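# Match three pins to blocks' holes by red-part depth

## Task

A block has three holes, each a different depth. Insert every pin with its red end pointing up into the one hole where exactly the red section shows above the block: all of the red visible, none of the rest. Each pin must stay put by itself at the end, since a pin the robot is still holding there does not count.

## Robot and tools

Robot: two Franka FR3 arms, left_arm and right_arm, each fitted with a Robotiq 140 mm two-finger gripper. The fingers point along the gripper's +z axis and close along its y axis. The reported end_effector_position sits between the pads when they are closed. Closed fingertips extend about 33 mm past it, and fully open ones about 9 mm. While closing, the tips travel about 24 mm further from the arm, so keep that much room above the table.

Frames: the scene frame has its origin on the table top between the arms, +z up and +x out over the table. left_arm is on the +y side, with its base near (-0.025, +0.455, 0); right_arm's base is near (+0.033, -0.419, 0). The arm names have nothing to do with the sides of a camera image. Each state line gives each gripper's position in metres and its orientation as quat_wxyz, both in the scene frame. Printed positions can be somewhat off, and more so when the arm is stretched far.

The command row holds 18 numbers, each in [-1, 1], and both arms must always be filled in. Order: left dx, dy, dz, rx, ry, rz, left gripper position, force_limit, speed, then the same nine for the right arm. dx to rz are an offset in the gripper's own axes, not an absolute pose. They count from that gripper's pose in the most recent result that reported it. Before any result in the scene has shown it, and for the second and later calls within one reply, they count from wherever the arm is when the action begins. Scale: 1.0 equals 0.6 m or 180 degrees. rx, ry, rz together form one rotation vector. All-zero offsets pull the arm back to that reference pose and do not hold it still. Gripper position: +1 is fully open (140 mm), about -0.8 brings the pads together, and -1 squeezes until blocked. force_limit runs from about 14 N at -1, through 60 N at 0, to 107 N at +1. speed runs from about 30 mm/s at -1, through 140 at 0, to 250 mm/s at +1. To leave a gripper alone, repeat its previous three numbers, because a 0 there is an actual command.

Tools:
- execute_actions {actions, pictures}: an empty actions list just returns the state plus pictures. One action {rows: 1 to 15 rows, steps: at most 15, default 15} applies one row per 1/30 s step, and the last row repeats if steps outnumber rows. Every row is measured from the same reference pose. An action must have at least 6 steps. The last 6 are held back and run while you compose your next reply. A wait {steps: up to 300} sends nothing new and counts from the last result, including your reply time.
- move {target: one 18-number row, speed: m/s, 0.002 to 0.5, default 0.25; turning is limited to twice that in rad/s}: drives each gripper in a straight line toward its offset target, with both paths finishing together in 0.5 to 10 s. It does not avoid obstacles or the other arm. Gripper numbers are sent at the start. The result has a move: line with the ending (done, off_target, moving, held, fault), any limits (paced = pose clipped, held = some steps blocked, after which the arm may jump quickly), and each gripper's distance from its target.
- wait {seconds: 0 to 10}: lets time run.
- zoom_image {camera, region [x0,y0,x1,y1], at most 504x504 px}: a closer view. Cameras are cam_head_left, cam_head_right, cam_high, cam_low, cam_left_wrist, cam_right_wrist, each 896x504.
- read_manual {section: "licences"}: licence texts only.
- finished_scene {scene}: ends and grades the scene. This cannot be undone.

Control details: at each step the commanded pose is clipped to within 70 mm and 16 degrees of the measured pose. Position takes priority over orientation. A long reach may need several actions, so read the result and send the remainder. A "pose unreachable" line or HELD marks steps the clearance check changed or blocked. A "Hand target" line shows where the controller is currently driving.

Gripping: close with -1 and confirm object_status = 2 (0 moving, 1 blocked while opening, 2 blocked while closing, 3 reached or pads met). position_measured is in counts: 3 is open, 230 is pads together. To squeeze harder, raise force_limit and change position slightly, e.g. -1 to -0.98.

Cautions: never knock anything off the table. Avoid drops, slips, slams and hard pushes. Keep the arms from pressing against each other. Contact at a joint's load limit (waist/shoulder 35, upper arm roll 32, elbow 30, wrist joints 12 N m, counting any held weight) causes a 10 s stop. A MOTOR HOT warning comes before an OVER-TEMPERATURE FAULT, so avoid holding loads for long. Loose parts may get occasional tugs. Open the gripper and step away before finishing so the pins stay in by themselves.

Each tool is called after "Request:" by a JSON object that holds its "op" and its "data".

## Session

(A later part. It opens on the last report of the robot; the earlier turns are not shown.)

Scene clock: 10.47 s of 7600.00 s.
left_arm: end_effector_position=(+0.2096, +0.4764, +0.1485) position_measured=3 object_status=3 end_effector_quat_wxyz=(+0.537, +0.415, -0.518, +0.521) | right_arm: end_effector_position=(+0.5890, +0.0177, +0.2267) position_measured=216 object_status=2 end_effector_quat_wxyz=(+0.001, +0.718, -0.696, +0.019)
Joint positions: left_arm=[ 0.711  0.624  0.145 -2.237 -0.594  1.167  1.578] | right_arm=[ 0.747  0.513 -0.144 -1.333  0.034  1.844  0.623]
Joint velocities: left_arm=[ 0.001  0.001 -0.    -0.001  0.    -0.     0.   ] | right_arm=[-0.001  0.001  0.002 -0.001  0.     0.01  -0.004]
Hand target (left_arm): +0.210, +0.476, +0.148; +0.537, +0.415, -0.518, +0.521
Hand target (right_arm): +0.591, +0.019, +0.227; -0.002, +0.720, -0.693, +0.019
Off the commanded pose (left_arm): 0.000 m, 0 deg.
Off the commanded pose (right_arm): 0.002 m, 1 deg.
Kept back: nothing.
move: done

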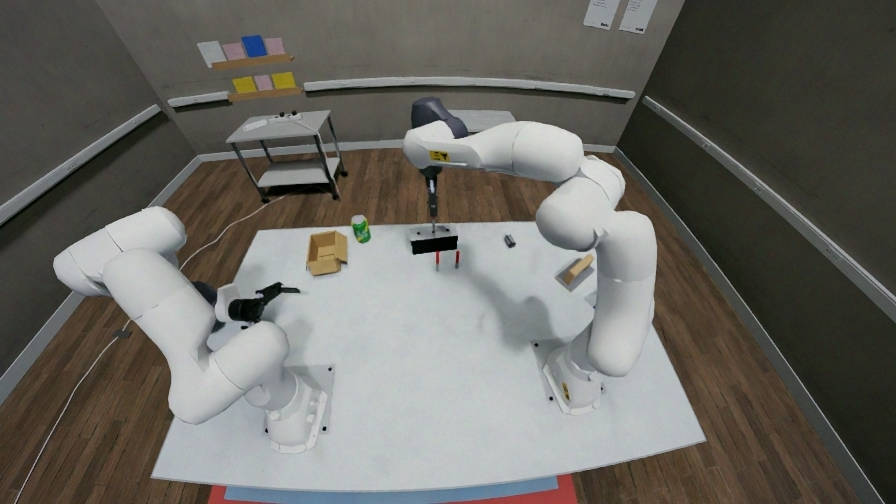

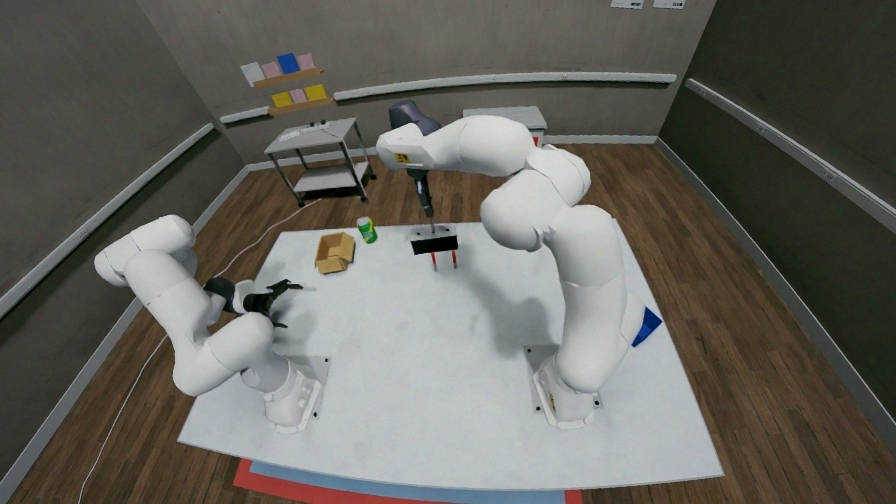

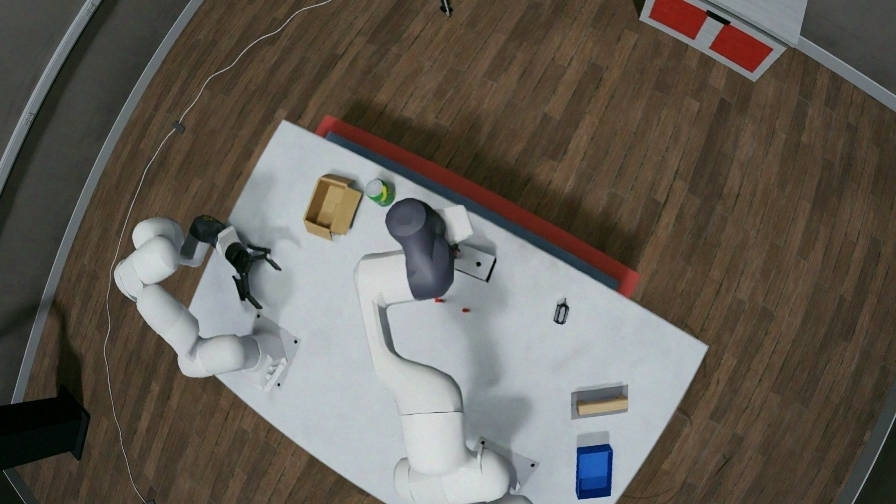

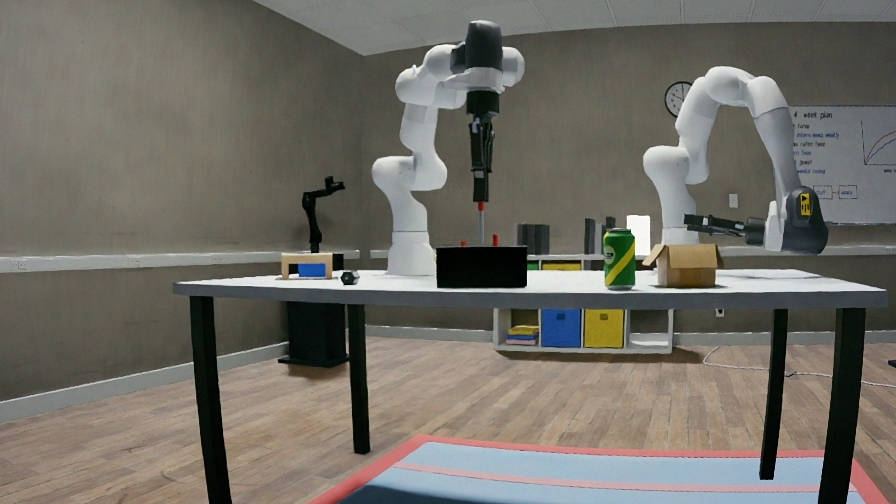

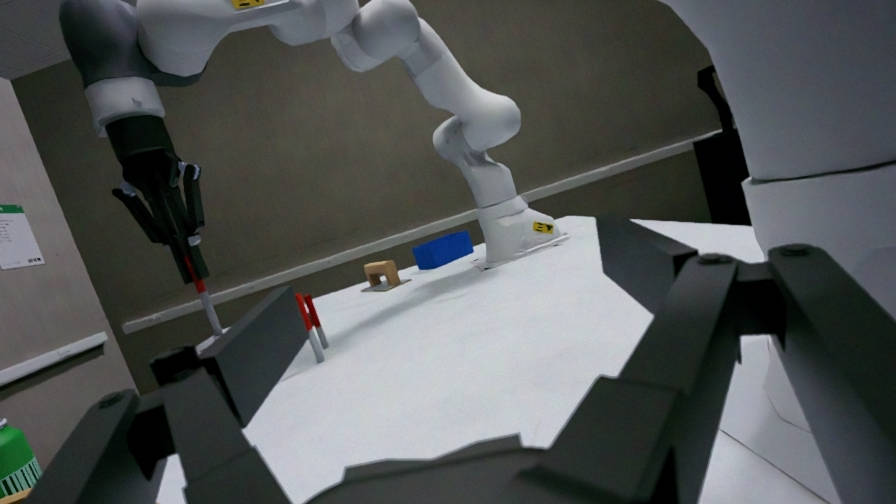

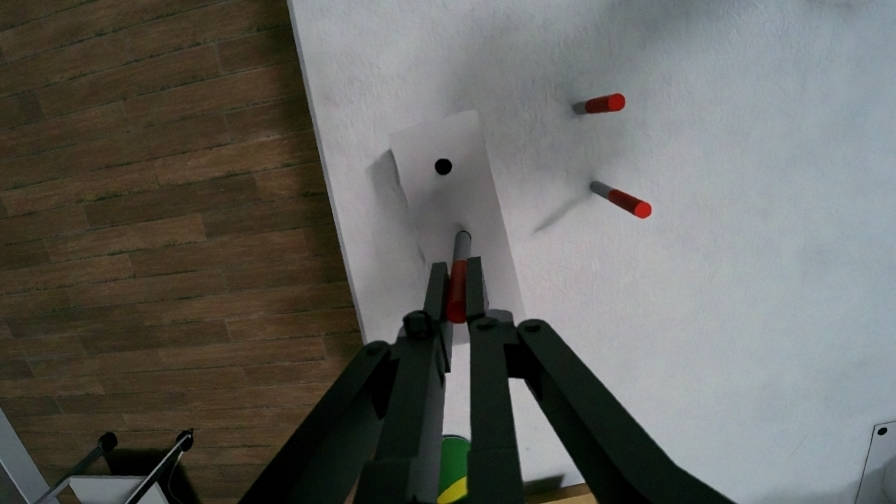

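Request:
{"op": "move", "data": {"target": [0,0,0,0,0,0,1,0,0,-0.007,-0.001,0.007,0.001,-0.001,0,-1,0,-0.6], "speed": 0.015}}

Request:
{"op": "zoom_image", "data": {"camera": "cam_right_wrist", "region": [410,180,510,280]}}

Scene clock: 11.40 s of 7600.00 s.
left_arm: end_effector_position=(+0.2096, +0.4764, +0.1485) position_measured=3 object_status=3 end_effector_quat_wxyz=(+0.537, +0.415, -0.518, +0.521) | right_arm: end_effector_position=(+0.5895, +0.0186, +0.2219) position_measured=216 object_status=2 end_effector_quat_wxyz=(+0.002, +0.719, -0.695, +0.019)
Joint positions: left_arm=[ 0.711  0.624  0.145 -2.237 -0.594  1.167  1.578] | right_arm=[ 0.748  0.521 -0.144 -1.333  0.034  1.85   0.622]
Joint velocities: left_arm=[ 0.     0.001 -0.001  0.001  0.    -0.    -0.   ] | right_arm=[ 0.001 -0.     0.    -0.001 -0.001  0.006  0.   ]
Hand target (left_arm): +0.210, +0.476, +0.148; +0.537, +0.415, -0.518, +0.521
Hand target (right_arm): +0.589, +0.022, +0.222; -0.001, +0.718, -0.696, +0.019
Off the commanded pose (left_arm): 0.000 m, 0 deg.
Off the commanded pose (right_arm): 0.003 m, 0 deg.
Kept back: nothing.
move: done

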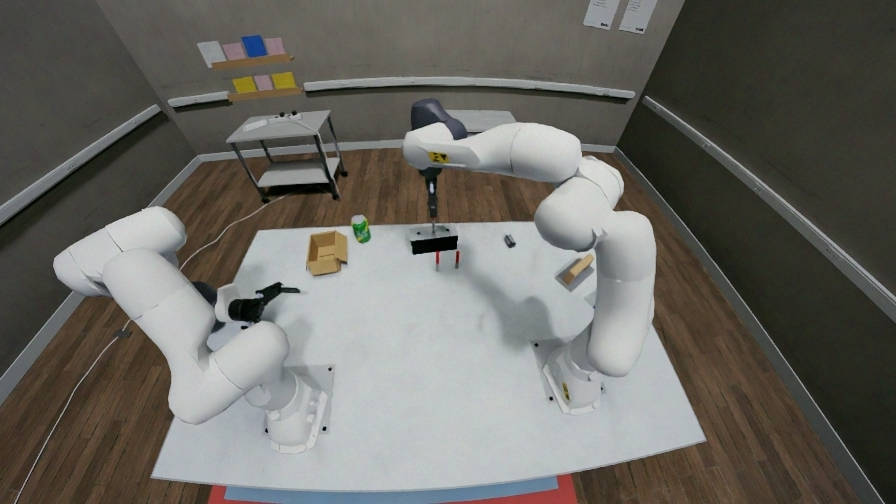

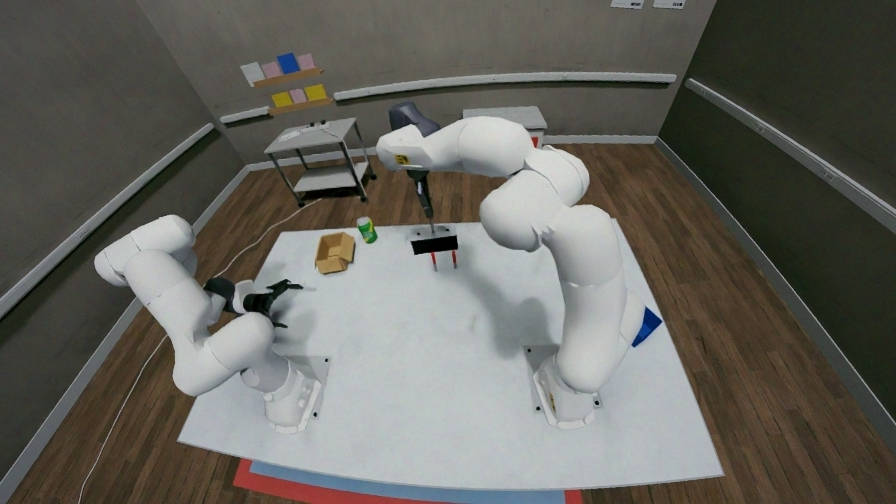

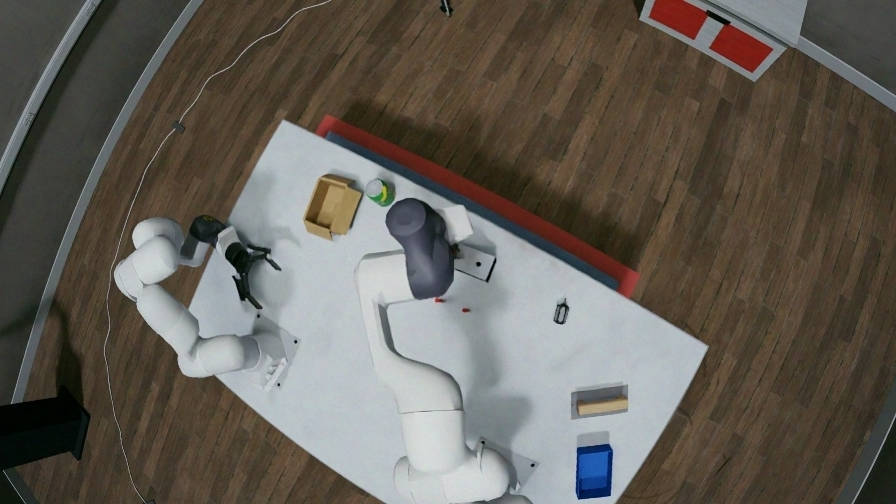

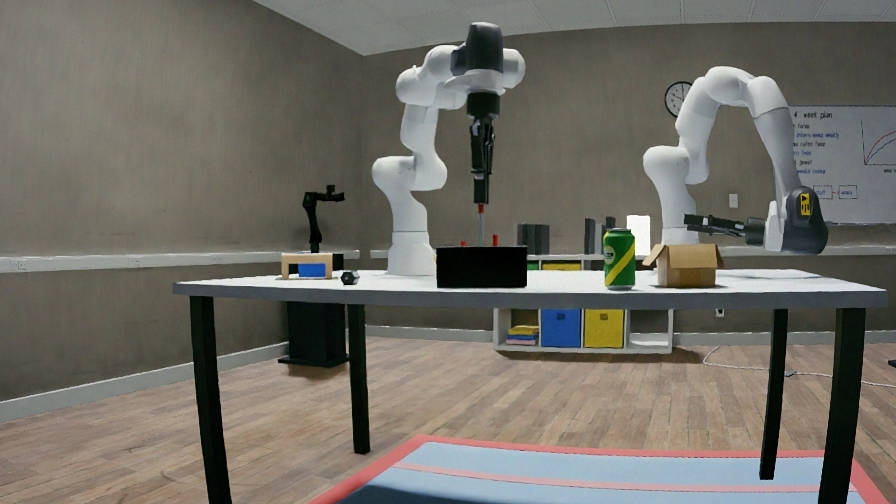

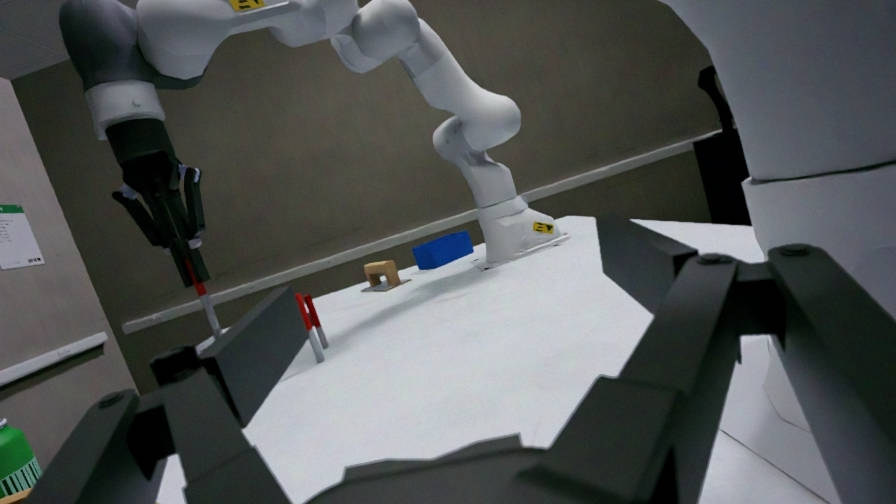

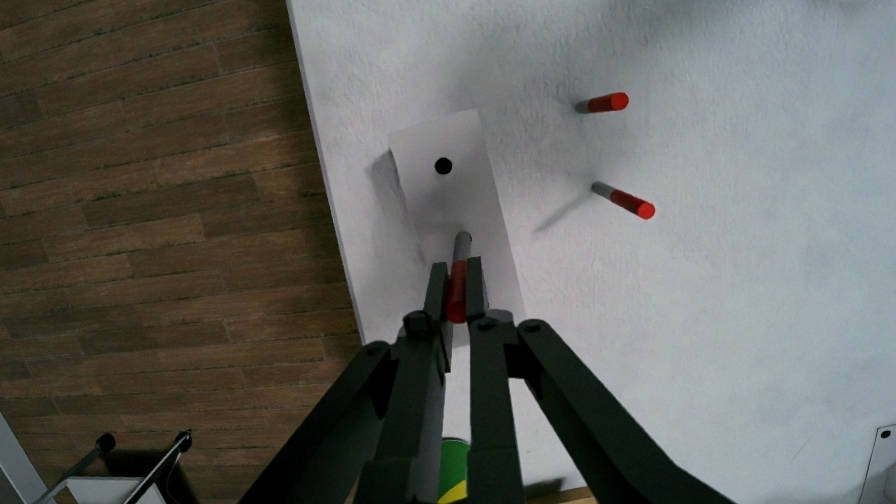

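Region (410, 180, 510, 280) of cam_right_wrist's 896x504 image, scaled by 5.040, with more detail than that image has.

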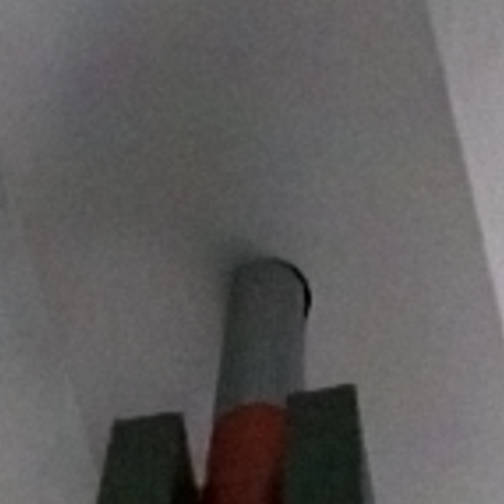

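Request:
{"op": "execute_actions", "data": {"actions": [{"rows":[[0,0,0,0,0,0,1,0,0,-0.0068,0.001,0,0.001,-0.001,0,-1,0,-0.6],[0,0,0,0,0,0,1,0,0,-0.0068,0.001,0,0.001,-0.001,0,-1,0,-0.6],[0,0,0,0,0,0,1,0,0,-0.0068,0.001,0,0.001,-0.001,0,-1,0,-0.6],[0,0,0,0,0,0,1,0,0,-0.0068,0.001,0.002,0.001,-0.001,0,-1,0,-0.6],[0,0,0,0,0,0,1,0,0,-0.0068,0.001,0.004,0.001,-0.001,0,-1,0,-0.6],[0,0,0,0,0,0,1,0,0,-0.0068,0.001,0.007,0.001,-0.001,0,-1,0,-0.6],[0,0,0,0,0,0,1,0,0,-0.0068,0.001,0.011,0.001,-0.001,0,-1,0,-0.6]]}]}}

Request:
{"op": "execute_actions", "data": {"actions": [{"steps":12}]}}

Scene clock: 12.00 s of 7600.00 s.
left_arm: end_effector_position=(+0.2096, +0.4764, +0.1485) position_measured=3 object_status=3 end_effector_quat_wxyz=(+0.537, +0.415, -0.518, +0.521) | right_arm: end_effector_position=(+0.5891, +0.0198, +0.2177) position_measured=216 object_status=2 end_effector_quat_wxyz=(+0.002, +0.719, -0.694, +0.019)
Joint positions: left_arm=[ 0.711  0.624  0.145 -2.237 -0.594  1.167  1.578] | right_arm=[ 0.75   0.524 -0.144 -1.34   0.034  1.86   0.622]
Joint velocities: left_arm=[ 0.     0.001 -0.    -0.    -0.001  0.     0.001] | right_arm=[ 0.001  0.013 -0.    -0.037  0.001  0.047  0.   ]
Steps of this call (steps 1 to 9: nothing new was sent; steps 10 to 18: the first 9 steps of this action). Readings (end_effector_position | what the end effector reports):
10: left_arm (+0.2096, +0.4764, +0.1485) | right_arm (+0.5896, +0.0188, +0.2219) | left_arm position_measured=3 object_status=3 | right_arm position_measured=216 object_status=2
11: left_arm (+0.2096, +0.4764, +0.1485) | right_arm (+0.5895, +0.0190, +0.2217) | left_arm position_measured=3 object_status=3 | right_arm position_measured=216 object_status=2
13: left_arm (+0.2096, +0.4764, +0.1485) | right_arm (+0.5892, +0.0193, +0.2210) | left_arm position_measured=3 object_status=3 | right_arm position_measured=216 object_status=2
17: left_arm (+0.2096, +0.4764, +0.1485) | right_arm (+0.5890, +0.0198, +0.2184) | left_arm position_measured=3 object_status=3 | right_arm position_measured=216 object_status=2
18: the state above

Scene clock: 12.40 s of 7600.00 s.
left_arm: end_effector_position=(+0.2096, +0.4764, +0.1485) position_measured=3 object_status=3 end_effector_quat_wxyz=(+0.537, +0.415, -0.518, +0.521) | right_arm: end_effector_position=(+0.5892, +0.0200, +0.2153) position_measured=216 object_status=2 end_effector_quat_wxyz=(+0.002, +0.720, -0.694, +0.020)
Joint positions: left_arm=[ 0.711  0.624  0.145 -2.237 -0.594  1.167  1.578] | right_arm=[ 0.75   0.525 -0.144 -1.344  0.034  1.865  0.622]
Joint velocities: left_arm=[ 0.    -0.001  0.     0.    -0.001 -0.001 -0.   ] | right_arm=[-0.001 -0.001 -0.    -0.001  0.     0.001 -0.002]
Hand target (left_arm): +0.210, +0.476, +0.148; +0.537, +0.415, -0.518, +0.521
Hand target (right_arm): +0.589, +0.022, +0.215; +0.000, +0.719, -0.695, +0.019
Off the commanded pose (left_arm): 0.000 m, 0 deg.
Off the commanded pose (right_arm): 0.003 m, 0 deg.
Kept back: nothing.
Steps of this call (steps 1 to 6: the last 6 steps of your previous action; steps 7 to 12: nothing new was sent). Readings (end_effector_position | what the end effector reports):
1: left_arm (+0.2096, +0.4764, +0.1485) | right_arm (+0.5891, +0.0199, +0.2170) | left_arm position_measured=3 object_status=3 | right_arm position_measured=216 object_status=2
2: left_arm (+0.2096, +0.4764, +0.1485) | right_arm (+0.5891, +0.0199, +0.2164) | left_arm position_measured=3 object_status=3 | right_arm position_measured=216 object_status=2
4: left_arm (+0.2096, +0.4764, +0.1485) | right_arm (+0.5891, +0.0199, +0.2157) | left_arm position_measured=3 object_status=3 | right_arm position_measured=216 object_status=2
8: left_arm (+0.2096, +0.4764, +0.1485) | right_arm (+0.5892, +0.0199, +0.2153) | left_arm position_measured=3 object_status=3 | right_arm position_measured=216 object_status=2
12: the state above

In.

Request:
{"op": "move", "data": {"target": [0,0,0,0,0,0,1,0,0,-0.004,-0.001,0.067,0.001,-0.002,0,-1,0,-0.6], "speed": 0.045}}

Scene clock: 13.87 s of 7600.00 s.
left_arm: end_effector_position=(+0.2096, +0.4764, +0.1485) position_measured=3 object_status=3 end_effector_quat_wxyz=(+0.537, +0.415, -0.518, +0.521) | right_arm: end_effector_position=(+0.5896, +0.0201, +0.1754) position_measured=216 object_status=2 end_effector_quat_wxyz=(+0.001, +0.720, -0.694, +0.020)
Joint positions: left_arm=[ 0.711  0.624  0.145 -2.237 -0.594  1.167  1.578] | right_arm=[ 0.75   0.544 -0.141 -1.417  0.036  1.959  0.622]
Joint velocities: left_arm=[-0.    -0.001 -0.    -0.     0.001  0.    -0.001] | right_arm=[-0.001  0.001  0.    -0.002 -0.     0.004 -0.   ]
Hand target (left_arm): +0.210, +0.476, +0.148; +0.537, +0.415, -0.518, +0.521
Hand target (right_arm): +0.590, +0.021, +0.175; -0.001, +0.720, -0.694, +0.018
Off the commanded pose (left_arm): 0.000 m, 0 deg.
Off the commanded pose (right_arm): 0.002 m, 0 deg.
Kept back: nothing.
move: done

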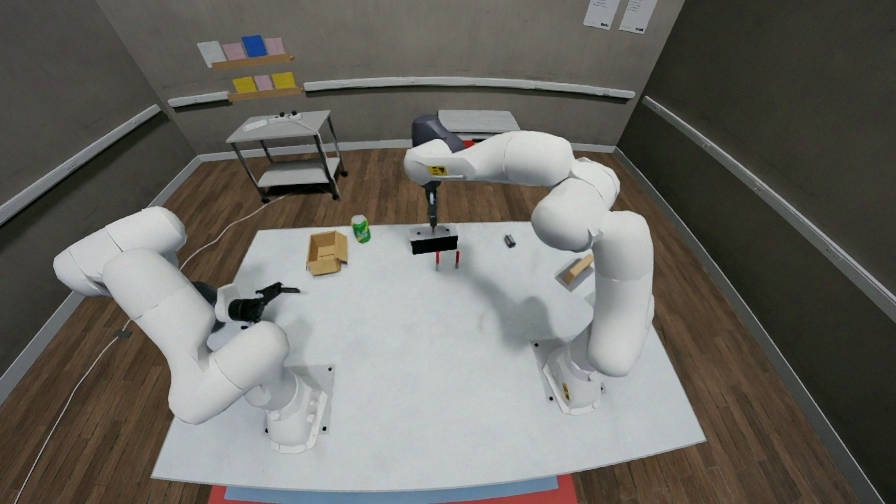

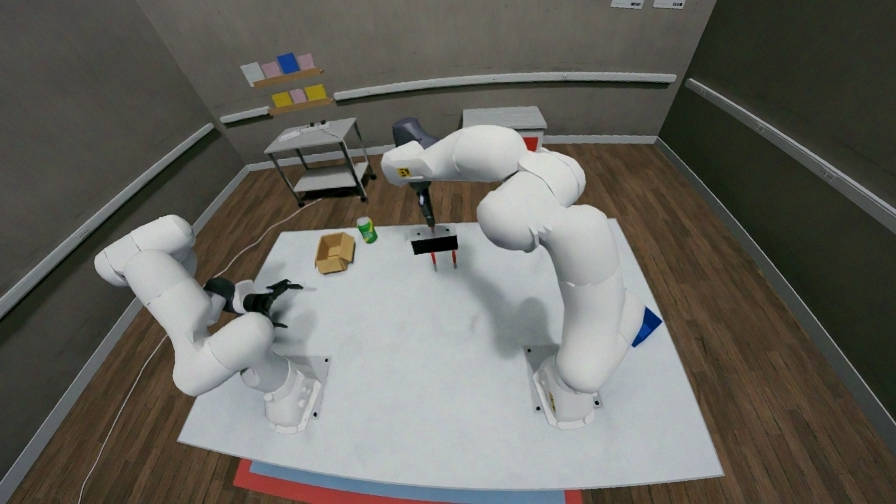

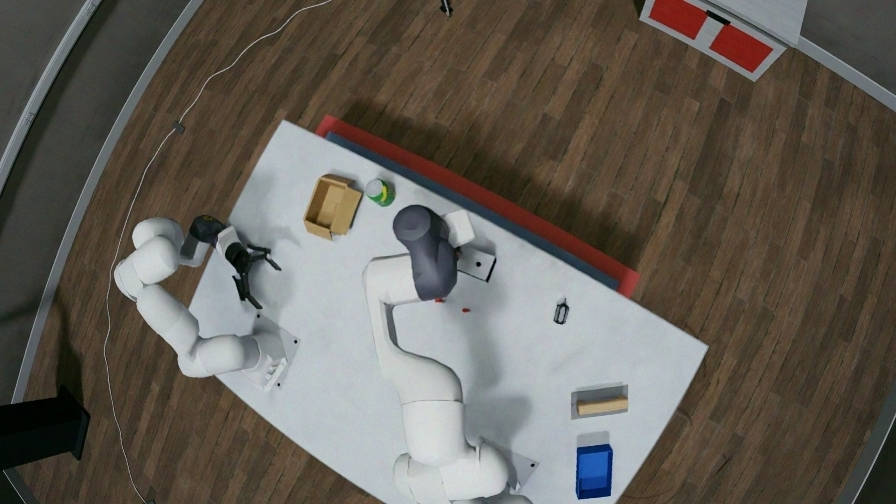

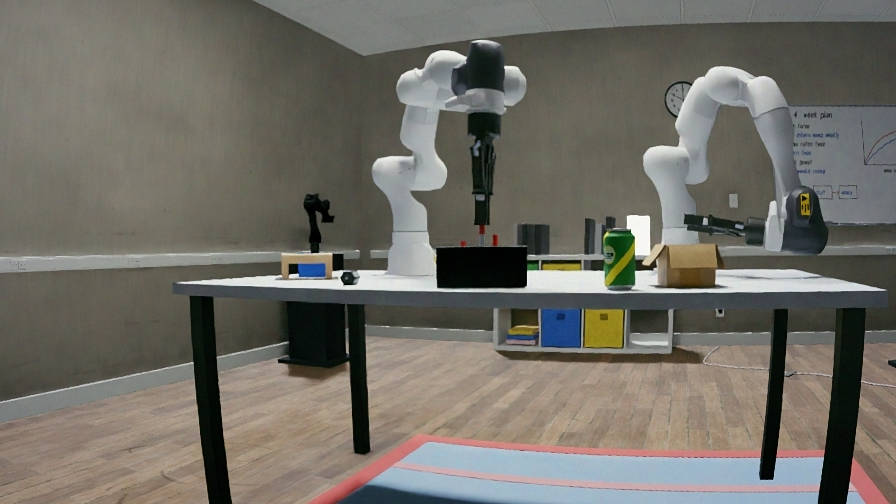

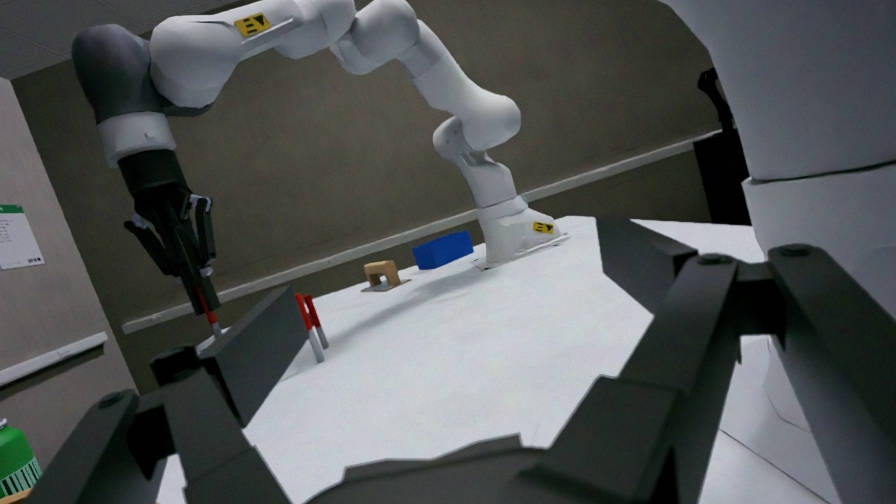

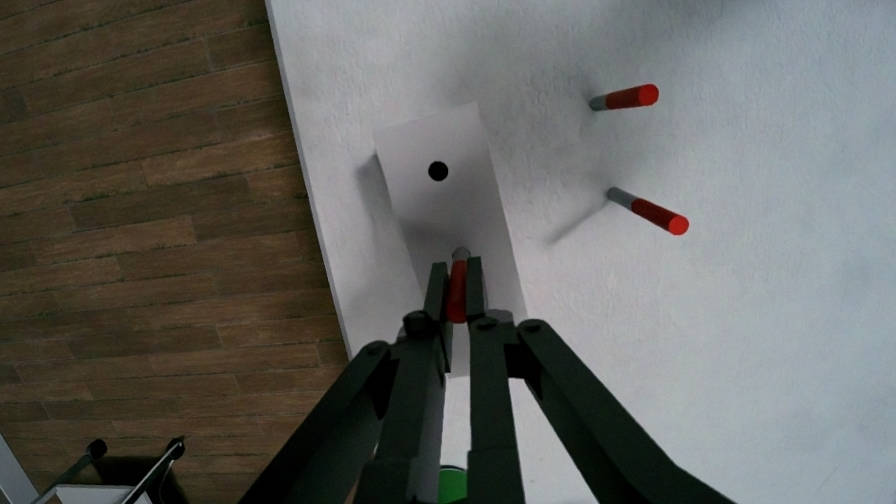

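Request:
{"op": "move", "data": {"target": [0,0,0,0,0,0,1,0,0,-0.002,-0.002,0.028,0.001,-0.001,0,-1,0,-0.6], "speed": 0.035}}

Scene clock: 14.80 s of 7600.00 s.
left_arm: end_effector_position=(+0.2096, +0.4764, +0.1485) position_measured=3 object_status=3 end_effector_quat_wxyz=(+0.537, +0.415, -0.518, +0.521) | right_arm: end_effector_position=(+0.5898, +0.0204, +0.1641) position_measured=216 object_status=2 end_effector_quat_wxyz=(+0.000, +0.720, -0.694, +0.020)
Joint positions: left_arm=[ 0.711  0.624  0.145 -2.237 -0.594  1.167  1.578] | right_arm=[ 0.75   0.55  -0.139 -1.436  0.036  1.987  0.622]
Joint velocities: left_arm=[-0.001 -0.     0.001  0.     0.     0.001  0.   ] | right_arm=[ 0.001 -0.001  0.002 -0.003 -0.     0.003  0.   ]
Hand target (left_arm): +0.210, +0.476, +0.148; +0.537, +0.415, -0.518, +0.521
Hand target (right_arm): +0.591, +0.021, +0.159; -0.001, +0.720, -0.694, +0.019
Off the commanded pose (left_arm): 0.000 m, 0 deg.
Off the commanded pose (right_arm): 0.006 m, 0 deg.
Kept back: nothing.
move: off_target (right_arm)

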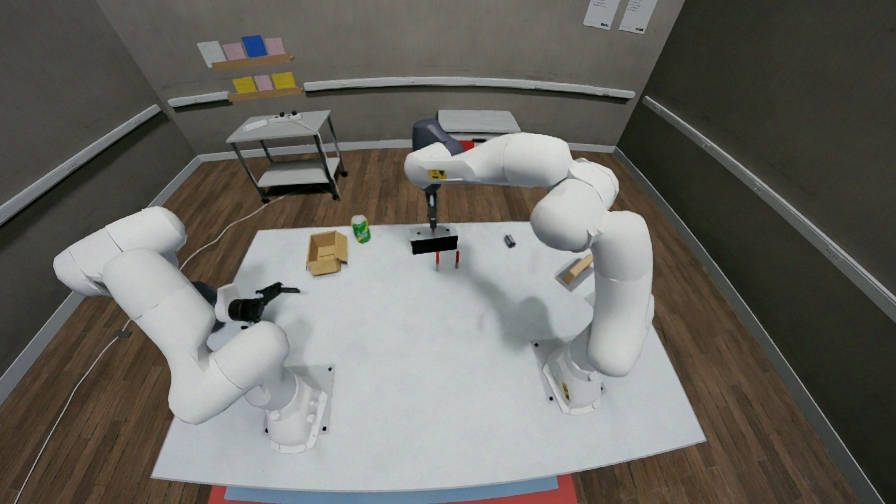

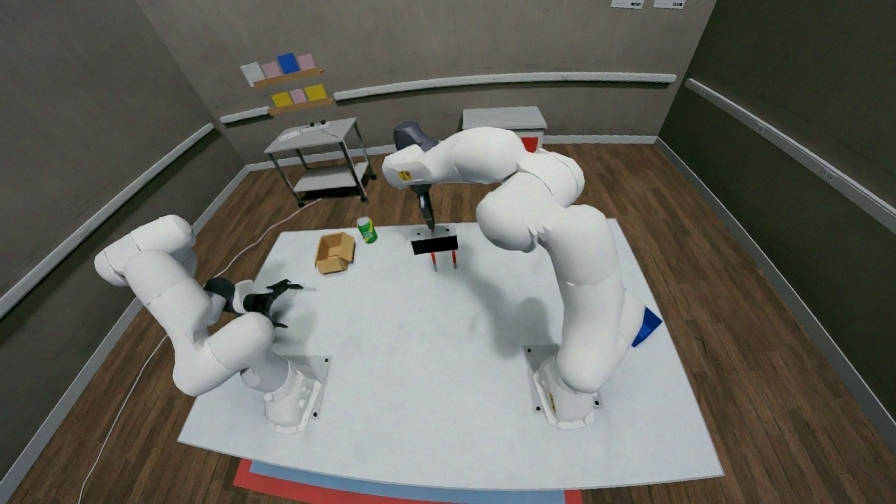

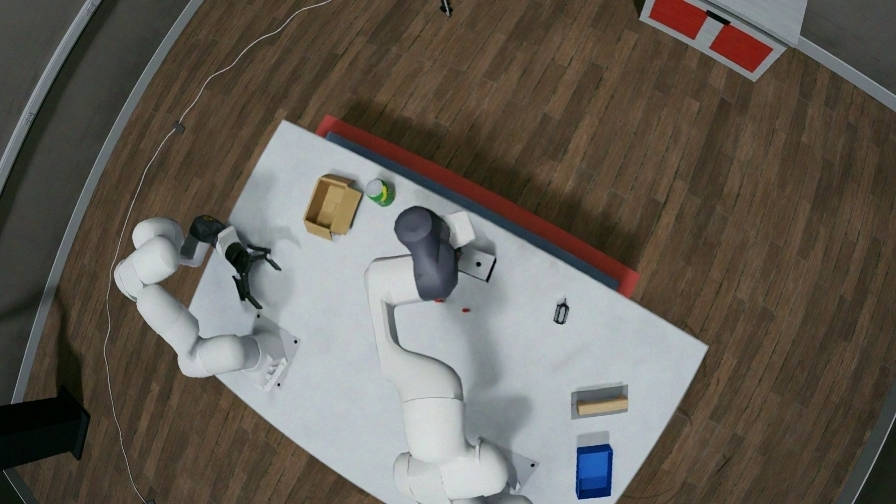

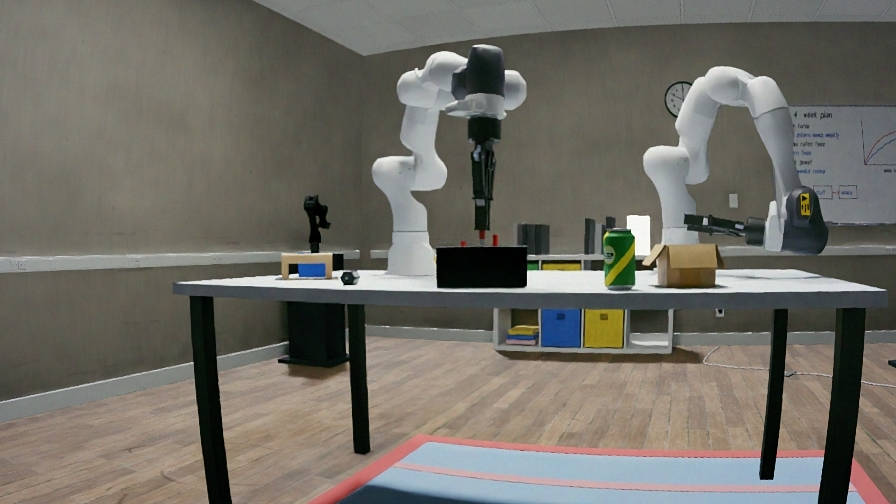

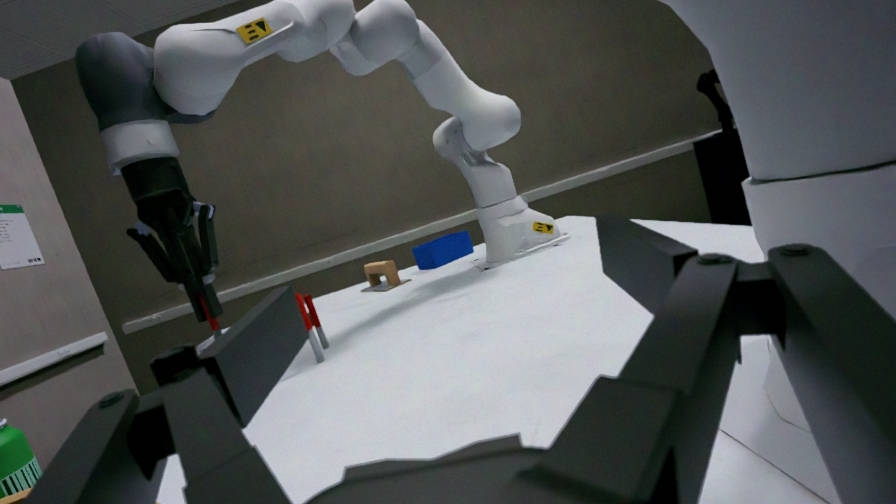

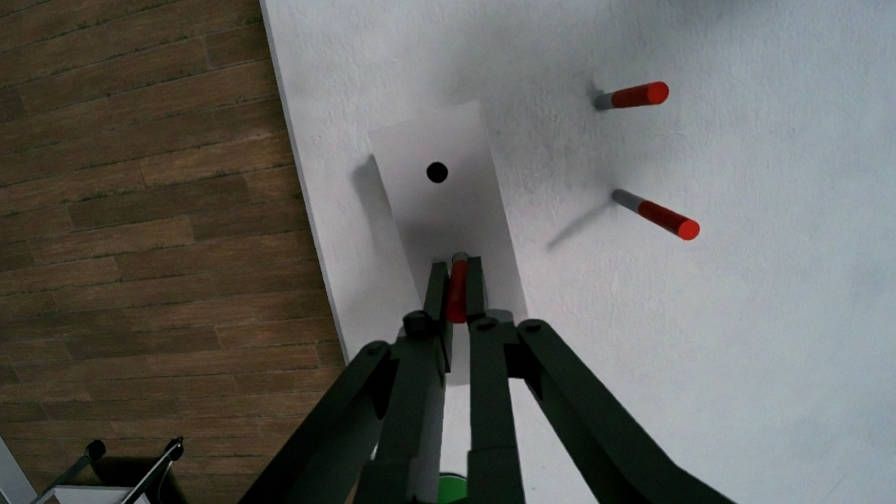

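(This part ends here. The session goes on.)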